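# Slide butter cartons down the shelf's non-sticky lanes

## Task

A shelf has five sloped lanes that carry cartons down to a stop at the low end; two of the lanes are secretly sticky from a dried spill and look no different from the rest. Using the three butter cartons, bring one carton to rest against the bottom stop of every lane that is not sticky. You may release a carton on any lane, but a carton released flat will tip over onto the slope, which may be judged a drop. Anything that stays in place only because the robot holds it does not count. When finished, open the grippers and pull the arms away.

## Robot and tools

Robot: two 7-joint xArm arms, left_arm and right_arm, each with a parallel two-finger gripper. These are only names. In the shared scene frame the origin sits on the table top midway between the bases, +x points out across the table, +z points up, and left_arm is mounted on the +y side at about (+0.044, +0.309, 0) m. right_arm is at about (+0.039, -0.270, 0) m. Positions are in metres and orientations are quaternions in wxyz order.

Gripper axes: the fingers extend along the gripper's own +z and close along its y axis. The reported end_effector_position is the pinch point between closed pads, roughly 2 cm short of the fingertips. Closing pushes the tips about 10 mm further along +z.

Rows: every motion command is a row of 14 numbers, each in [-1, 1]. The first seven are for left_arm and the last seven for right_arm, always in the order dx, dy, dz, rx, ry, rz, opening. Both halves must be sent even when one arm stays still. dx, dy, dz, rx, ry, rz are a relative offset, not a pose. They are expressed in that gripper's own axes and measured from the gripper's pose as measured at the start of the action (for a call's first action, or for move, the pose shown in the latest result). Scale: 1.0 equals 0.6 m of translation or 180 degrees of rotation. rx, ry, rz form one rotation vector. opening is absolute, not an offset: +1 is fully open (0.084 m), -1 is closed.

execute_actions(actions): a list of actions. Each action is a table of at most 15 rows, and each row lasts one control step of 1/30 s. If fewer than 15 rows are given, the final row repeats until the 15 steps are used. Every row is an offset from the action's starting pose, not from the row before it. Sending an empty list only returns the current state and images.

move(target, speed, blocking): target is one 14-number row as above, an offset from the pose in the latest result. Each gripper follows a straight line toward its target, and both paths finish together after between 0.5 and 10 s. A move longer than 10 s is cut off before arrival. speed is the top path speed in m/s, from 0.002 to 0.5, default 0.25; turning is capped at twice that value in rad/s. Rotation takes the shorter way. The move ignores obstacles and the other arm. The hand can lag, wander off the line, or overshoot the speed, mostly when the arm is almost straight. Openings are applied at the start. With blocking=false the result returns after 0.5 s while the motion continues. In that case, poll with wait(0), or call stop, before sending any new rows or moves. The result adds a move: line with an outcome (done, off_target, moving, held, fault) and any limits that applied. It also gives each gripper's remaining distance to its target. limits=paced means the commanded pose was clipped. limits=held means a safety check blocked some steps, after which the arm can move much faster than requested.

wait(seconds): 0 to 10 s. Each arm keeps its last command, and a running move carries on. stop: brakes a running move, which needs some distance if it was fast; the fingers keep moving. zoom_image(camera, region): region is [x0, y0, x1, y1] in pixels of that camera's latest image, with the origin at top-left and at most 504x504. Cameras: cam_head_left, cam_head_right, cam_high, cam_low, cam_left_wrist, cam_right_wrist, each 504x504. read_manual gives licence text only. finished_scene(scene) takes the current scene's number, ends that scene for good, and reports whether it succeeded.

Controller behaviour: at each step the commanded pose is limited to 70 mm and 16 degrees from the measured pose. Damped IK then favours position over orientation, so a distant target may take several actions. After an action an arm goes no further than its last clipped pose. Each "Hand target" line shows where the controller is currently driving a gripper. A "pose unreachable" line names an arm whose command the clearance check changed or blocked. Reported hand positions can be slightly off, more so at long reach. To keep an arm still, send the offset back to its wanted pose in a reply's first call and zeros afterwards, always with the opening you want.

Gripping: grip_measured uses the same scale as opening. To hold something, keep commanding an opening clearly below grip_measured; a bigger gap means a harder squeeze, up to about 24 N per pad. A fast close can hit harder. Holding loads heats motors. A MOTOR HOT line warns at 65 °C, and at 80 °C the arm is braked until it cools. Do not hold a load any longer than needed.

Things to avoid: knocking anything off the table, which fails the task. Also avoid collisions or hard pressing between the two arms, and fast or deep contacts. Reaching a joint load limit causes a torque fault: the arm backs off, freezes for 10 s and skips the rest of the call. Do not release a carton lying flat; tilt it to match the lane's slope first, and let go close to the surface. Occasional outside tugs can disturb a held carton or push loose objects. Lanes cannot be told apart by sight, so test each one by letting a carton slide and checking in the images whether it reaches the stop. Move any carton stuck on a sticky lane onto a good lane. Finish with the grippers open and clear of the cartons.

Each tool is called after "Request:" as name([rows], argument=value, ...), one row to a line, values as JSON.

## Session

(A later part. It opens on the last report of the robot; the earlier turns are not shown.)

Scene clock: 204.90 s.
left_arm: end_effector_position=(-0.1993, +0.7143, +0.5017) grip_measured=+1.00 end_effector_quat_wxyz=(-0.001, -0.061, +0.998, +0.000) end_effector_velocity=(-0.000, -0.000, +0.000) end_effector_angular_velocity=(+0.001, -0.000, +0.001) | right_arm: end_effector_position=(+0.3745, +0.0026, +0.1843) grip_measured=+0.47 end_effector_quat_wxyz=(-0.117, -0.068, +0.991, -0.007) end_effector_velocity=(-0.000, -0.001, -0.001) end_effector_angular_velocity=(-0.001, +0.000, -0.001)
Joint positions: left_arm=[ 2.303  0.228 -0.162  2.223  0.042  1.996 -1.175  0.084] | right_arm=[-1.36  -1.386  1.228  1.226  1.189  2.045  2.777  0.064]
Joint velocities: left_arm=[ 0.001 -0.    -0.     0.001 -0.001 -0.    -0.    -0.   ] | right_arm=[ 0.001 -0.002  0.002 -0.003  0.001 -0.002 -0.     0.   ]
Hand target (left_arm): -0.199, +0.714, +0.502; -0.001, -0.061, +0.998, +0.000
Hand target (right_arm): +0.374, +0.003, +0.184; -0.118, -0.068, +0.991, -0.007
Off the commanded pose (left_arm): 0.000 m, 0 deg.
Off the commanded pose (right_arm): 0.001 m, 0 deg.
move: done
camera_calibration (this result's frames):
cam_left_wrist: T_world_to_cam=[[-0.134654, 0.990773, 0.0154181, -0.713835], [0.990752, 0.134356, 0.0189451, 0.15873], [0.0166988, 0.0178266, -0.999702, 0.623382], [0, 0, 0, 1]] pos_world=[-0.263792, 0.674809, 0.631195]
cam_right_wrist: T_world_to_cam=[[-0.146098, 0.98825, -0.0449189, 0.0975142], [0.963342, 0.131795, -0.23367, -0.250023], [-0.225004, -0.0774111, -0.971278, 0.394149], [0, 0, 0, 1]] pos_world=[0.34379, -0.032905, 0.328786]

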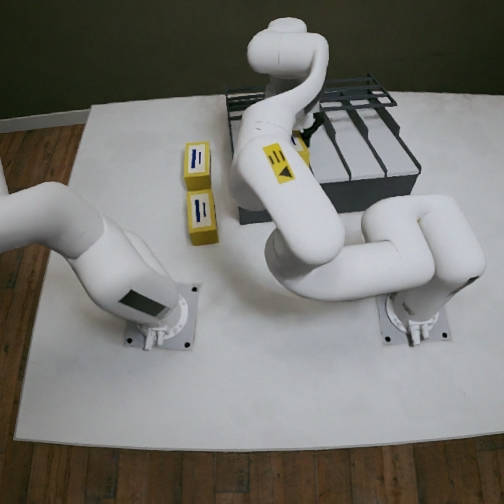

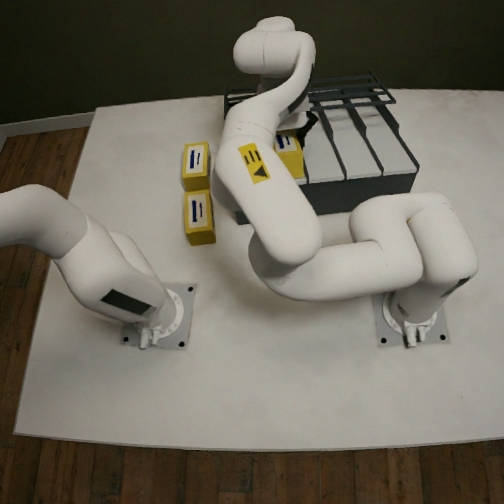

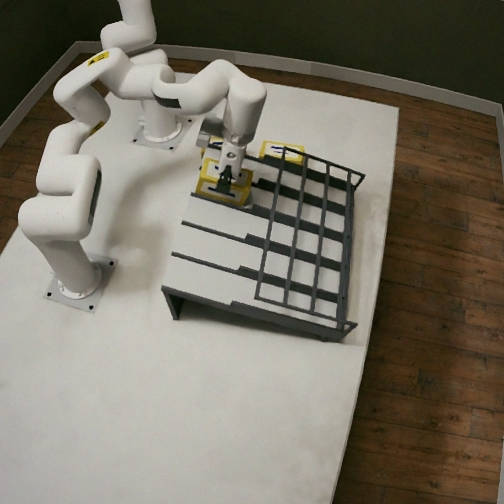

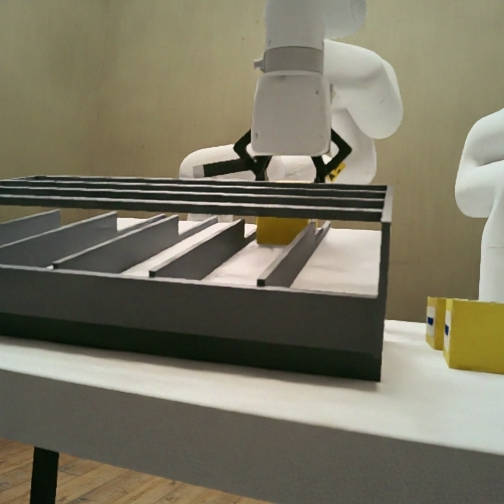

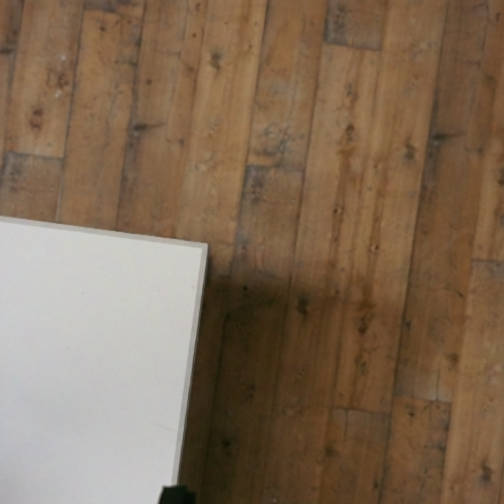

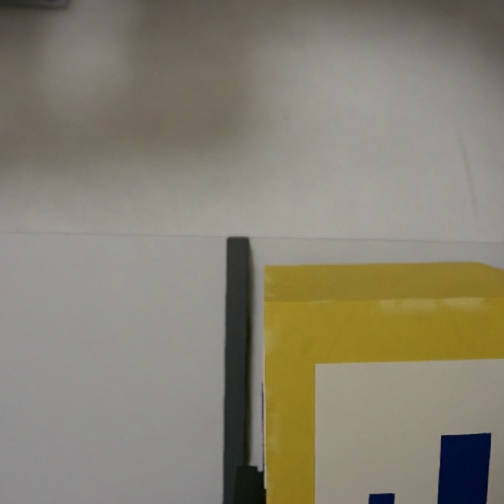

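Request:
move(target=[0,0,0,0,0,0,1,0,0,0.006,0,0,0,0], speed=0.02)

Request:
move(target=[0,0,0,0,0,0,1,0,0,0,0,0,0,1])

Request:
move(target=[0,0,0,0,0,0,1,0,0,-0.15,0,0,0,1], speed=0.15)

Scene clock: 212.03 s.
left_arm: end_effector_position=(-0.1993, +0.7143, +0.5017) grip_measured=+1.00 end_effector_quat_wxyz=(-0.001, -0.061, +0.998, +0.000) end_effector_velocity=(-0.000, -0.000, +0.000) end_effector_angular_velocity=(-0.000, +0.001, +0.000) | right_arm: end_effector_position=(+0.3741, +0.0026, +0.1819) grip_measured=+0.47 end_effector_quat_wxyz=(-0.116, -0.068, +0.991, -0.006) end_effector_velocity=(-0.000, +0.000, -0.000) end_effector_angular_velocity=(-0.001, -0.000, +0.002)
Joint positions: left_arm=[ 2.303  0.228 -0.162  2.223  0.042  1.996 -1.175  0.084] | right_arm=[-1.355 -1.391  1.229  1.218  1.194  2.04   2.776  0.064]
Joint velocities: left_arm=[ 0.    -0.    -0.    -0.     0.001 -0.    -0.     0.   ] | right_arm=[ 0.001 -0.002 -0.    -0.001  0.    -0.    -0.001  0.   ]
Hand target (left_arm): -0.199, +0.714, +0.502; -0.001, -0.061, +0.998, +0.000
Hand target (right_arm): +0.374, +0.003, +0.181; -0.117, -0.068, +0.991, -0.007
Off the commanded pose (left_arm): 0.000 m, 0 deg.
Off the commanded pose (right_arm): 0.001 m, 0 deg.
move: done
camera_calibration (this result's frames):
cam_left_wrist: T_world_to_cam=[[-0.134654, 0.990773, 0.0154183, -0.713835], [0.990752, 0.134356, 0.018945, 0.15873], [0.0166987, 0.0178267, -0.999702, 0.623382], [0, 0, 0, 1]] pos_world=[-0.263792, 0.674809, 0.631195]
cam_right_wrist: T_world_to_cam=[[-0.145999, 0.988285, -0.0444702, 0.0972854], [0.963944, 0.132007, -0.231054, -0.250904], [-0.222477, -0.0766005, -0.971924, 0.390914], [0, 0, 0, 1]] pos_world=[0.34303, -0.0330805, 0.326292]

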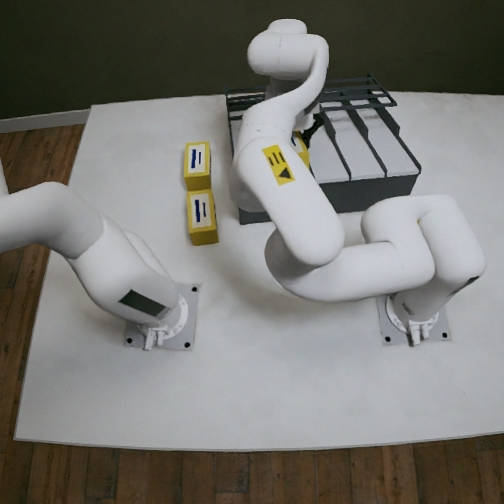

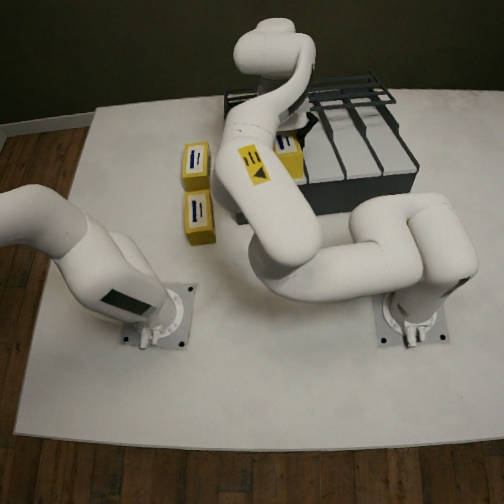

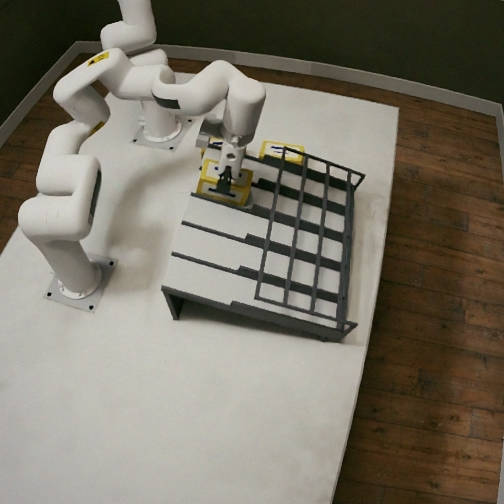

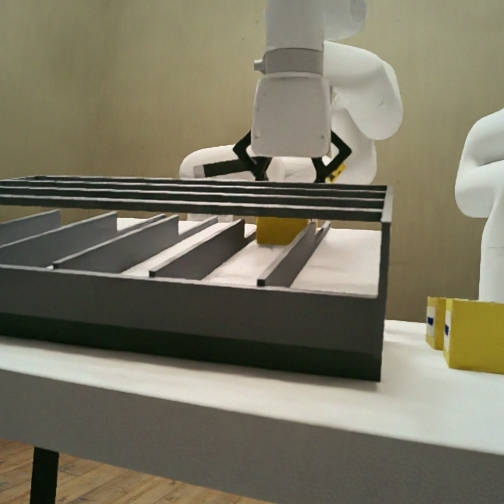

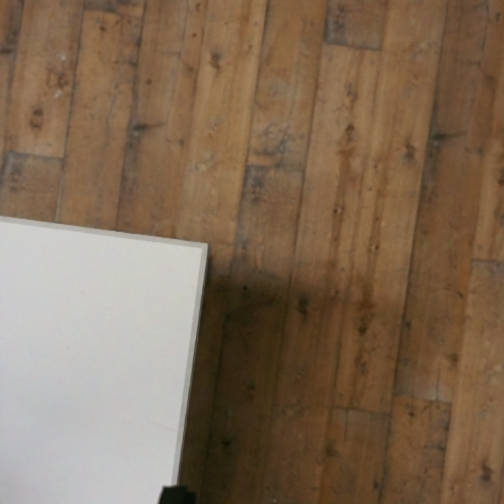

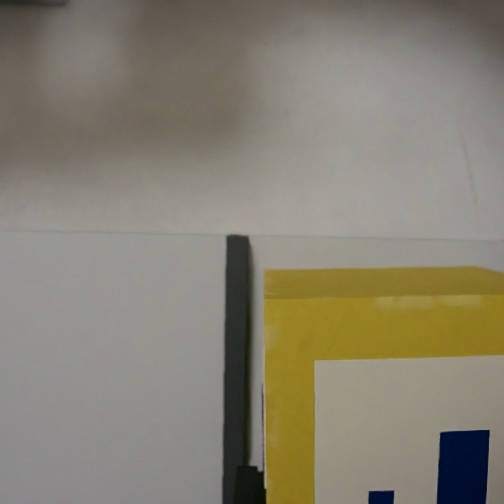

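Scene clock: 212.53 s.
left_arm: end_effector_position=(-0.1993, +0.7143, +0.5017) grip_measured=+1.00 end_effector_quat_wxyz=(-0.001, -0.061, +0.998, +0.000) end_effector_velocity=(+0.000, +0.000, +0.000) end_effector_angular_velocity=(+0.000, -0.000, -0.001) | right_arm: end_effector_position=(+0.3740, +0.0026, +0.1817) grip_measured=+1.00 end_effector_quat_wxyz=(-0.116, -0.068, +0.991, -0.006) end_effector_velocity=(+0.001, -0.000, +0.001) end_effector_angular_velocity=(+0.003, -0.002, -0.001)
Joint positions: left_arm=[ 2.303  0.228 -0.162  2.223  0.042  1.996 -1.175  0.084] | right_arm=[-1.355 -1.391  1.23   1.218  1.194  2.04   2.776  0.084]
Joint velocities: left_arm=[-0.001  0.    -0.     0.    -0.001  0.     0.     0.   ] | right_arm=[-0.002  0.002 -0.001  0.001  0.001 -0.    -0.     0.   ]
Hand target (left_arm): -0.199, +0.714, +0.502; -0.001, -0.061, +0.998, +0.000
Hand target (right_arm): +0.374, +0.003, +0.182; -0.116, -0.068, +0.991, -0.006
Off the commanded pose (left_arm): 0.000 m, 0 deg.
Off the commanded pose (right_arm): 0.000 m, 0 deg.
move: done
camera_calibration (this result's frames):
cam_left_wrist: T_world_to_cam=[[-0.134654, 0.990773, 0.0154184, -0.713835], [0.990752, 0.134356, 0.018945, 0.15873], [0.0166986, 0.0178269, -0.999702, 0.623382], [0, 0, 0, 1]] pos_world=[-0.263792, 0.674809, 0.631195]
cam_right_wrist: T_world_to_cam=[[-0.14604, 0.988273, -0.0445836, 0.0973017], [0.963824, 0.131981, -0.231569, -0.250713], [-0.22297, -0.0767893, -0.971796, 0.390864], [0, 0, 0, 1]] pos_world=[0.343004, -0.0330573, 0.32612]

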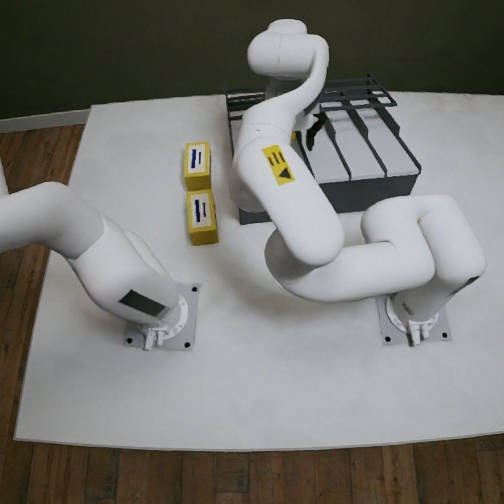

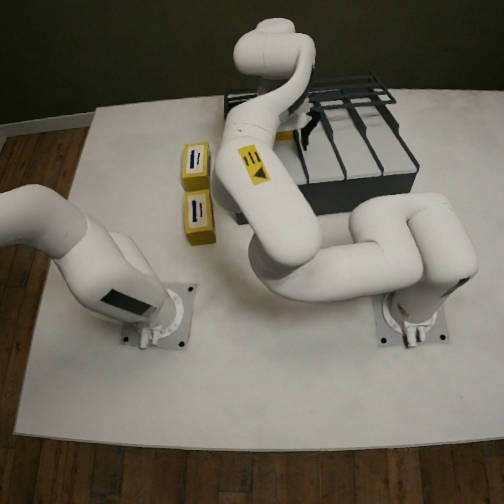

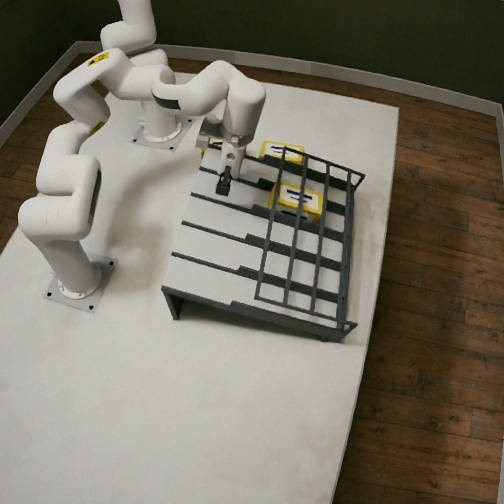

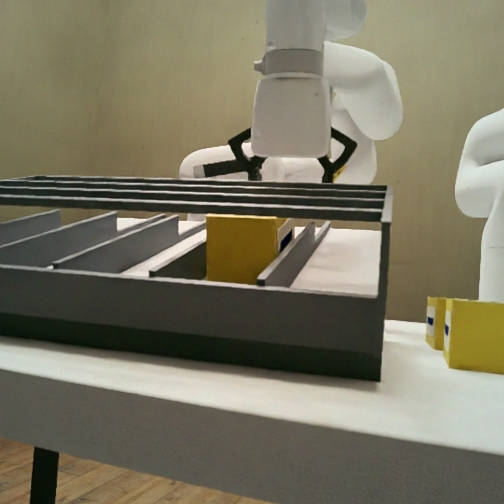

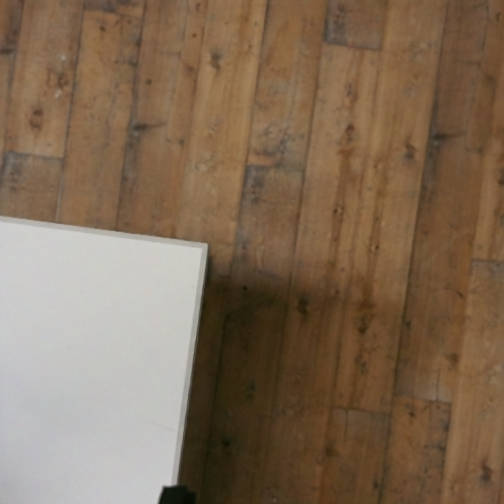

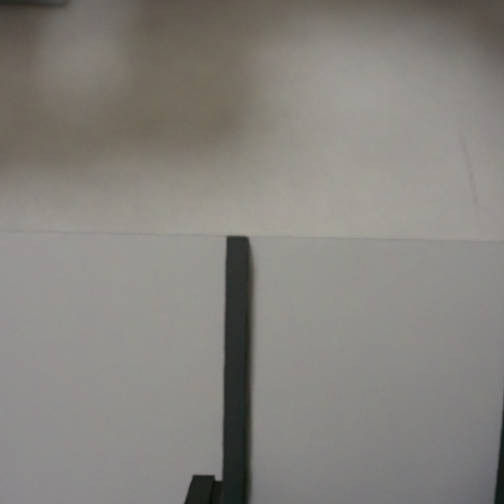

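Scene clock: 213.50 s.
left_arm: end_effector_position=(-0.1993, +0.7143, +0.5017) grip_measured=+1.00 end_effector_quat_wxyz=(-0.001, -0.061, +0.998, +0.000) end_effector_velocity=(-0.000, -0.000, -0.000) end_effector_angular_velocity=(-0.001, +0.000, +0.000) | right_arm: end_effector_position=(+0.3945, +0.0055, +0.2685) grip_measured=+1.00 end_effector_quat_wxyz=(-0.117, -0.068, +0.991, -0.006) end_effector_velocity=(+0.000, +0.000, +0.003) end_effector_angular_velocity=(-0.000, +0.001, -0.000)
Joint positions: left_arm=[ 2.303  0.228 -0.162  2.223  0.042  1.996 -1.175  0.084] | right_arm=[-1.483 -1.239  1.153  1.468  1.098  2.151  2.817  0.084]
Joint velocities: left_arm=[-0.    -0.     0.    -0.001  0.001 -0.    -0.     0.   ] | right_arm=[-0.004  0.006 -0.001  0.01  -0.003  0.005  0.004  0.   ]
Hand target (left_arm): -0.199, +0.714, +0.502; -0.001, -0.061, +0.998, +0.000
Hand target (right_arm): +0.395, +0.005, +0.269; -0.116, -0.068, +0.991, -0.006
Off the commanded pose (left_arm): 0.000 m, 0 deg.
Off the commanded pose (right_arm): 0.001 m, 0 deg.
move: done
camera_calibration (this result's frames):
cam_left_wrist: T_world_to_cam=[[-0.134654, 0.990773, 0.0154182, -0.713835], [0.990752, 0.134356, 0.018945, 0.15873], [0.0166987, 0.0178266, -0.999702, 0.623382], [0, 0, 0, 1]] pos_world=[-0.263792, 0.674809, 0.631195]
cam_right_wrist: T_world_to_cam=[[-0.146905, 0.988165, -0.044145, 0.101487], [0.963417, 0.132827, -0.232777, -0.250301], [-0.224159, -0.0767263, -0.971528, 0.480372], [0, 0, 0, 1]] pos_world=[0.363733, -0.0301816, 0.41291]

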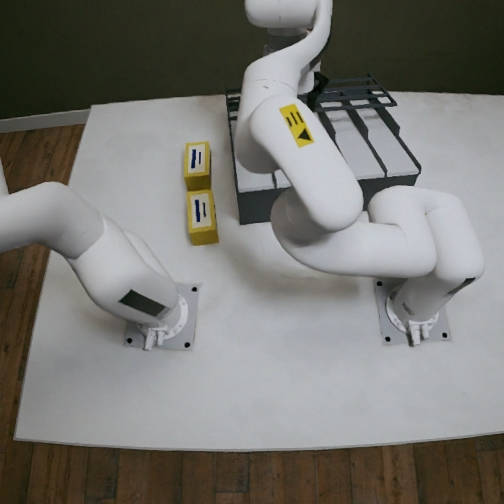

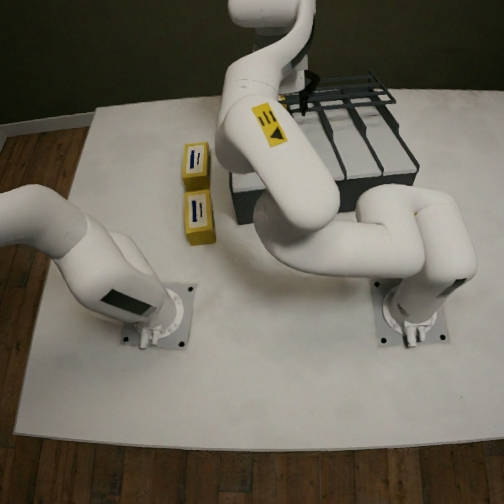

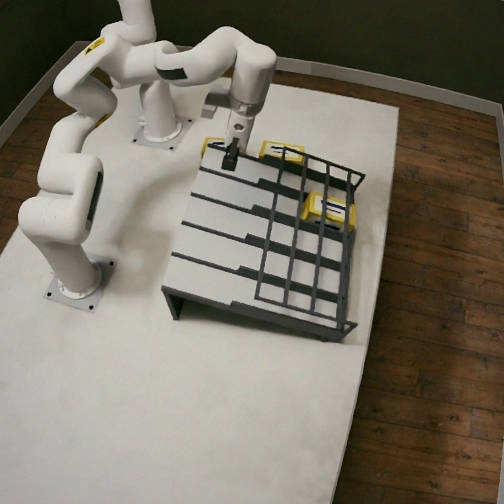

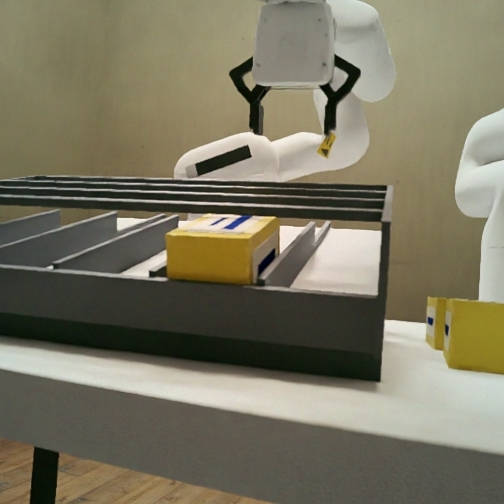

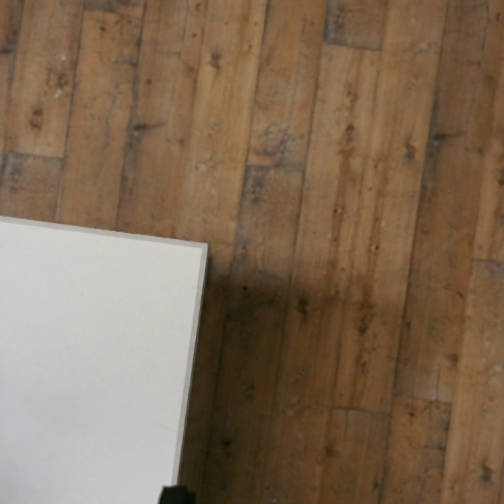

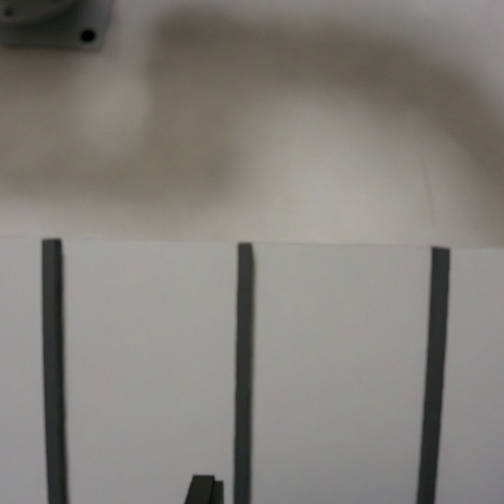

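Request:
move(target=[0,0,0,0,0,0,1,0.115,0.365,0.078,0,-0.075,0,1], speed=0.2)

Scene clock: 222.87 s.
left_arm: end_effector_position=(-0.1993, +0.7143, +0.5017) grip_measured=+1.00 end_effector_quat_wxyz=(-0.001, -0.061, +0.998, +0.000) end_effector_velocity=(-0.001, -0.000, +0.000) end_effector_angular_velocity=(-0.000, +0.001, +0.001) | right_arm: end_effector_position=(+0.2876, +0.2108, +0.2409) grip_measured=+1.00 end_effector_quat_wxyz=(+0.001, -0.067, +0.998, +0.003) end_effector_velocity=(-0.004, +0.005, -0.001) end_effector_angular_velocity=(-0.004, -0.003, +0.009)
Joint positions: left_arm=[ 2.303  0.228 -0.162  2.223  0.042  1.996 -1.175  0.084] | right_arm=[-1.125 -1.427  1.114  1.539  1.401  2.013  3.356  0.084]
Joint velocities: left_arm=[ 0.001  0.     0.     0.     0.001 -0.     0.    -0.   ] | right_arm=[ 0.003 -0.003  0.002  0.011  0.004 -0.001  0.006 -0.   ]
Hand target (left_arm): -0.199, +0.714, +0.502; -0.001, -0.061, +0.998, +0.000
Hand target (right_arm): +0.287, +0.211, +0.241; +0.001, -0.068, +0.998, +0.003
Off the commanded pose (left_arm): 0.000 m, 0 deg.
Off the commanded pose (right_arm): 0.002 m, 0 deg.
move: done
camera_calibration (this result's frames):
cam_left_wrist: T_world_to_cam=[[-0.134653, 0.990773, 0.0154183, -0.713835], [0.990752, 0.134356, 0.0189449, 0.158731], [0.0166985, 0.0178267, -0.999702, 0.623382], [0, 0, 0, 1]] pos_world=[-0.263792, 0.674809, 0.631195]
cam_right_wrist: T_world_to_cam=[[-0.132721, 0.990221, -0.0429786, -0.12306], [0.991122, 0.132937, 0.00221214, -0.245574], [0.00790396, -0.0423034, -0.999074, 0.377943], [0, 0, 0, 1]] pos_world=[0.224074, 0.170491, 0.372847]

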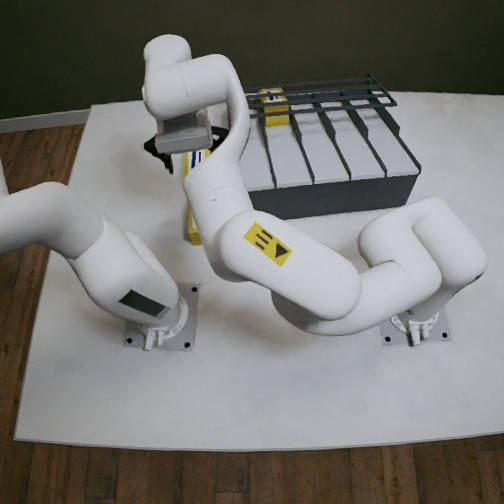

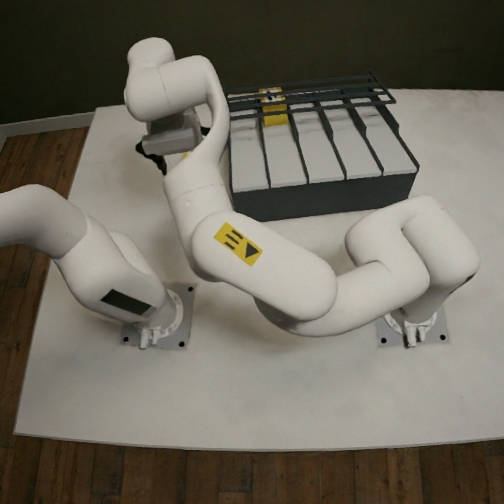

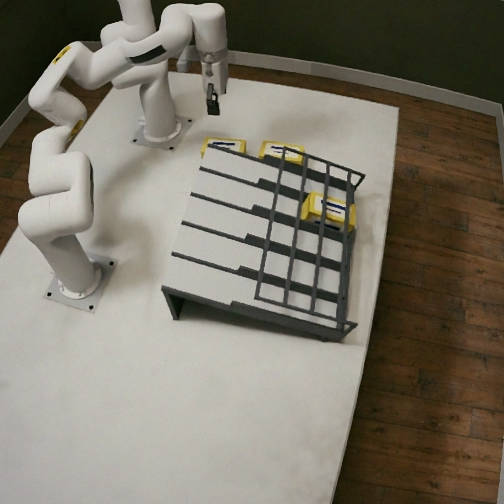

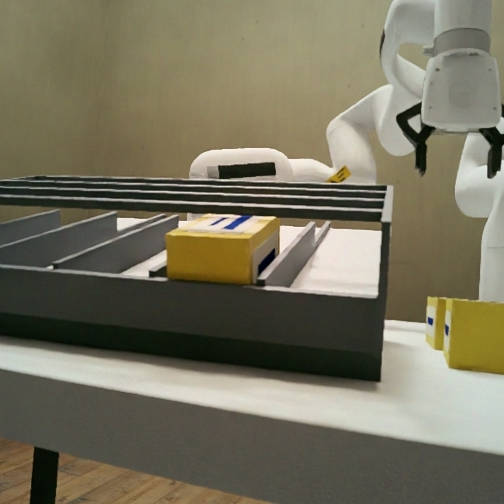

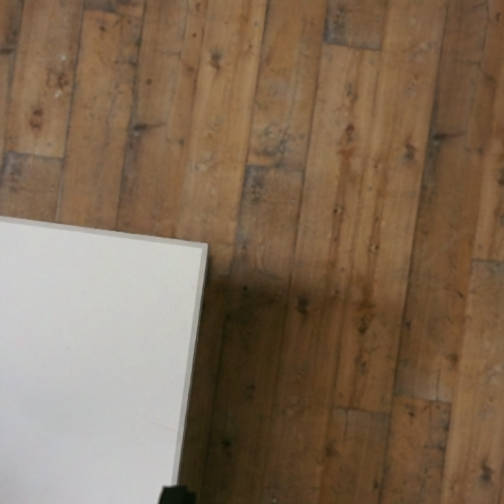

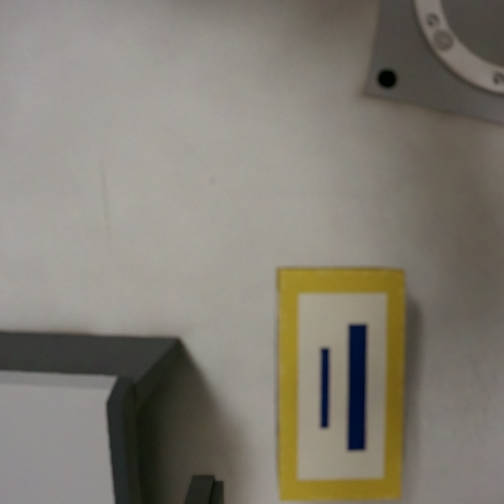

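Request:
move(target=[0,0,0,0,0,0,1,0,0,0.322,0,0,0,1], speed=0.1)

Scene clock: 237.03 s.
left_arm: end_effector_position=(-0.1993, +0.7143, +0.5017) grip_measured=+1.00 end_effector_quat_wxyz=(-0.001, -0.061, +0.998, +0.000) end_effector_velocity=(-0.001, -0.001, -0.000) end_effector_angular_velocity=(-0.002, +0.000, +0.001) | right_arm: end_effector_position=(+0.2874, +0.2126, +0.0489) grip_measured=+1.00 end_effector_quat_wxyz=(+0.002, -0.068, +0.998, +0.003) end_effector_velocity=(+0.001, -0.001, -0.002) end_effector_angular_velocity=(-0.001, +0.001, -0.001)
Joint positions: left_arm=[ 2.303  0.228 -0.162  2.223  0.042  1.996 -1.175  0.084] | right_arm=[-0.995 -1.71   1.391  1.303  1.666  1.774  3.342  0.084]
Joint velocities: left_arm=[ 0.001 -0.    -0.    -0.001  0.001  0.     0.    -0.   ] | right_arm=[-0.001 -0.003  0.003 -0.     0.003 -0.001 -0.001 -0.   ]
Hand target (left_arm): -0.199, +0.714, +0.502; -0.001, -0.061, +0.998, +0.000
Hand target (right_arm): +0.288, +0.211, +0.048; +0.002, -0.067, +0.998, +0.003
Off the commanded pose (left_arm): 0.000 m, 0 deg.
Off the commanded pose (right_arm): 0.002 m, 0 deg.
move: done
camera_calibration (this result's frames):
cam_left_wrist: T_world_to_cam=[[-0.134653, 0.990773, 0.0154183, -0.713835], [0.990752, 0.134356, 0.0189449, 0.158731], [0.0166985, 0.0178267, -0.999702, 0.623382], [0, 0, 0, 1]] pos_world=[-0.263792, 0.674809, 0.631195]
cam_right_wrist: T_world_to_cam=[[-0.134402, 0.990032, -0.0420937, -0.132699], [0.990878, 0.134695, 0.00419005, -0.245592], [0.0098181, -0.0411465, -0.999105, 0.18546], [0, 0, 0, 1]] pos_world=[0.223696, 0.172087, 0.180738]

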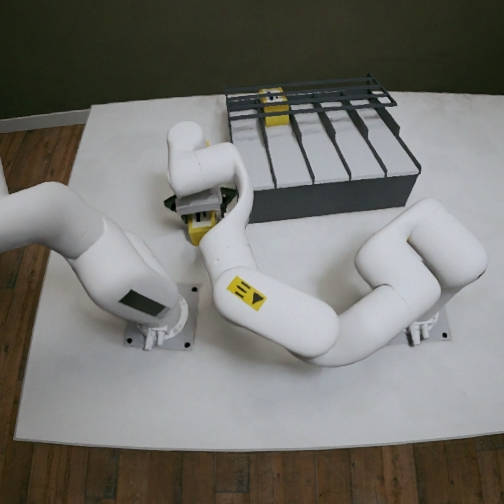

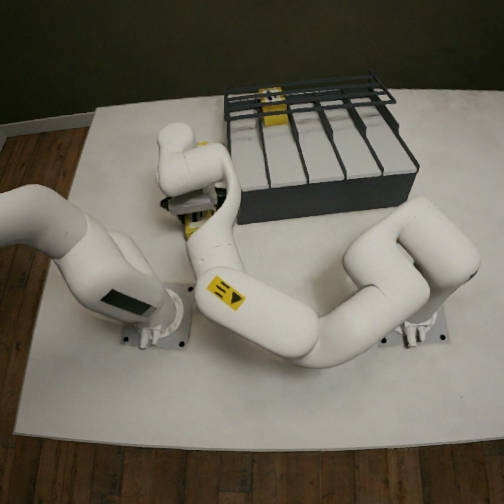

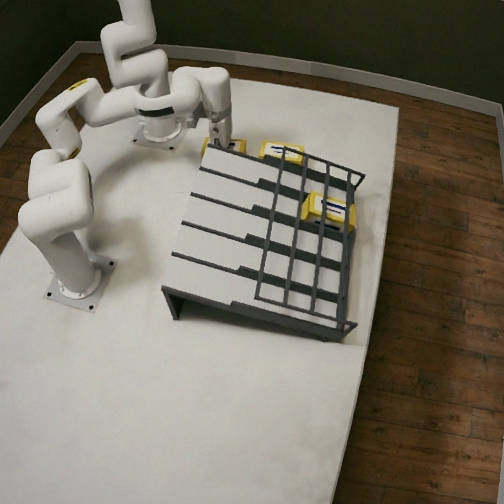

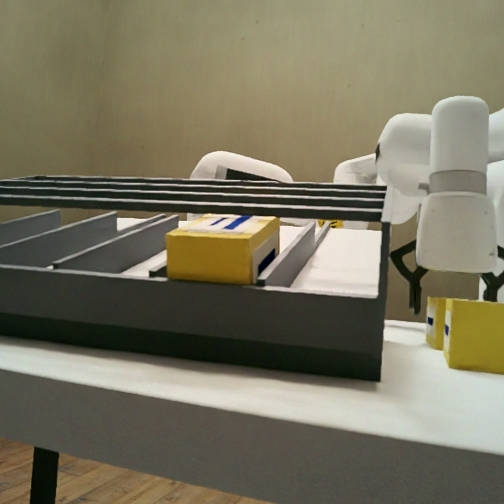

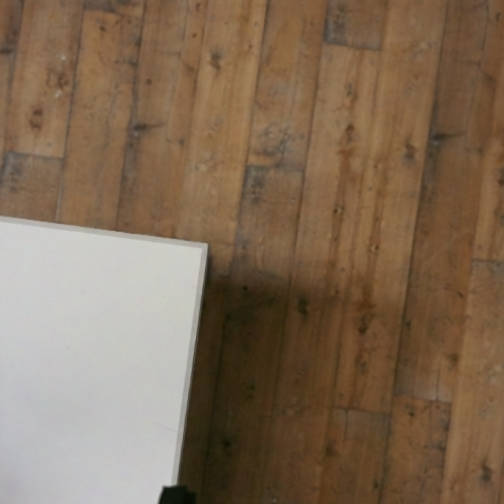

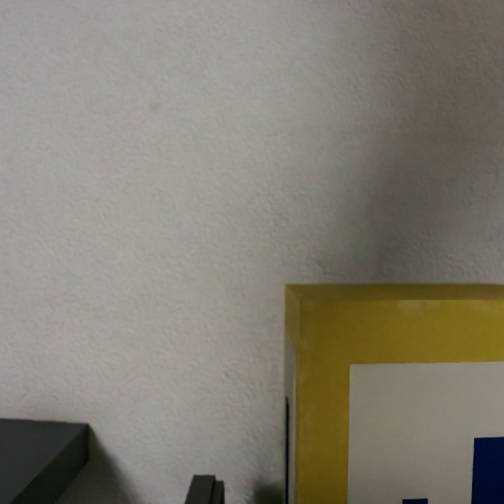

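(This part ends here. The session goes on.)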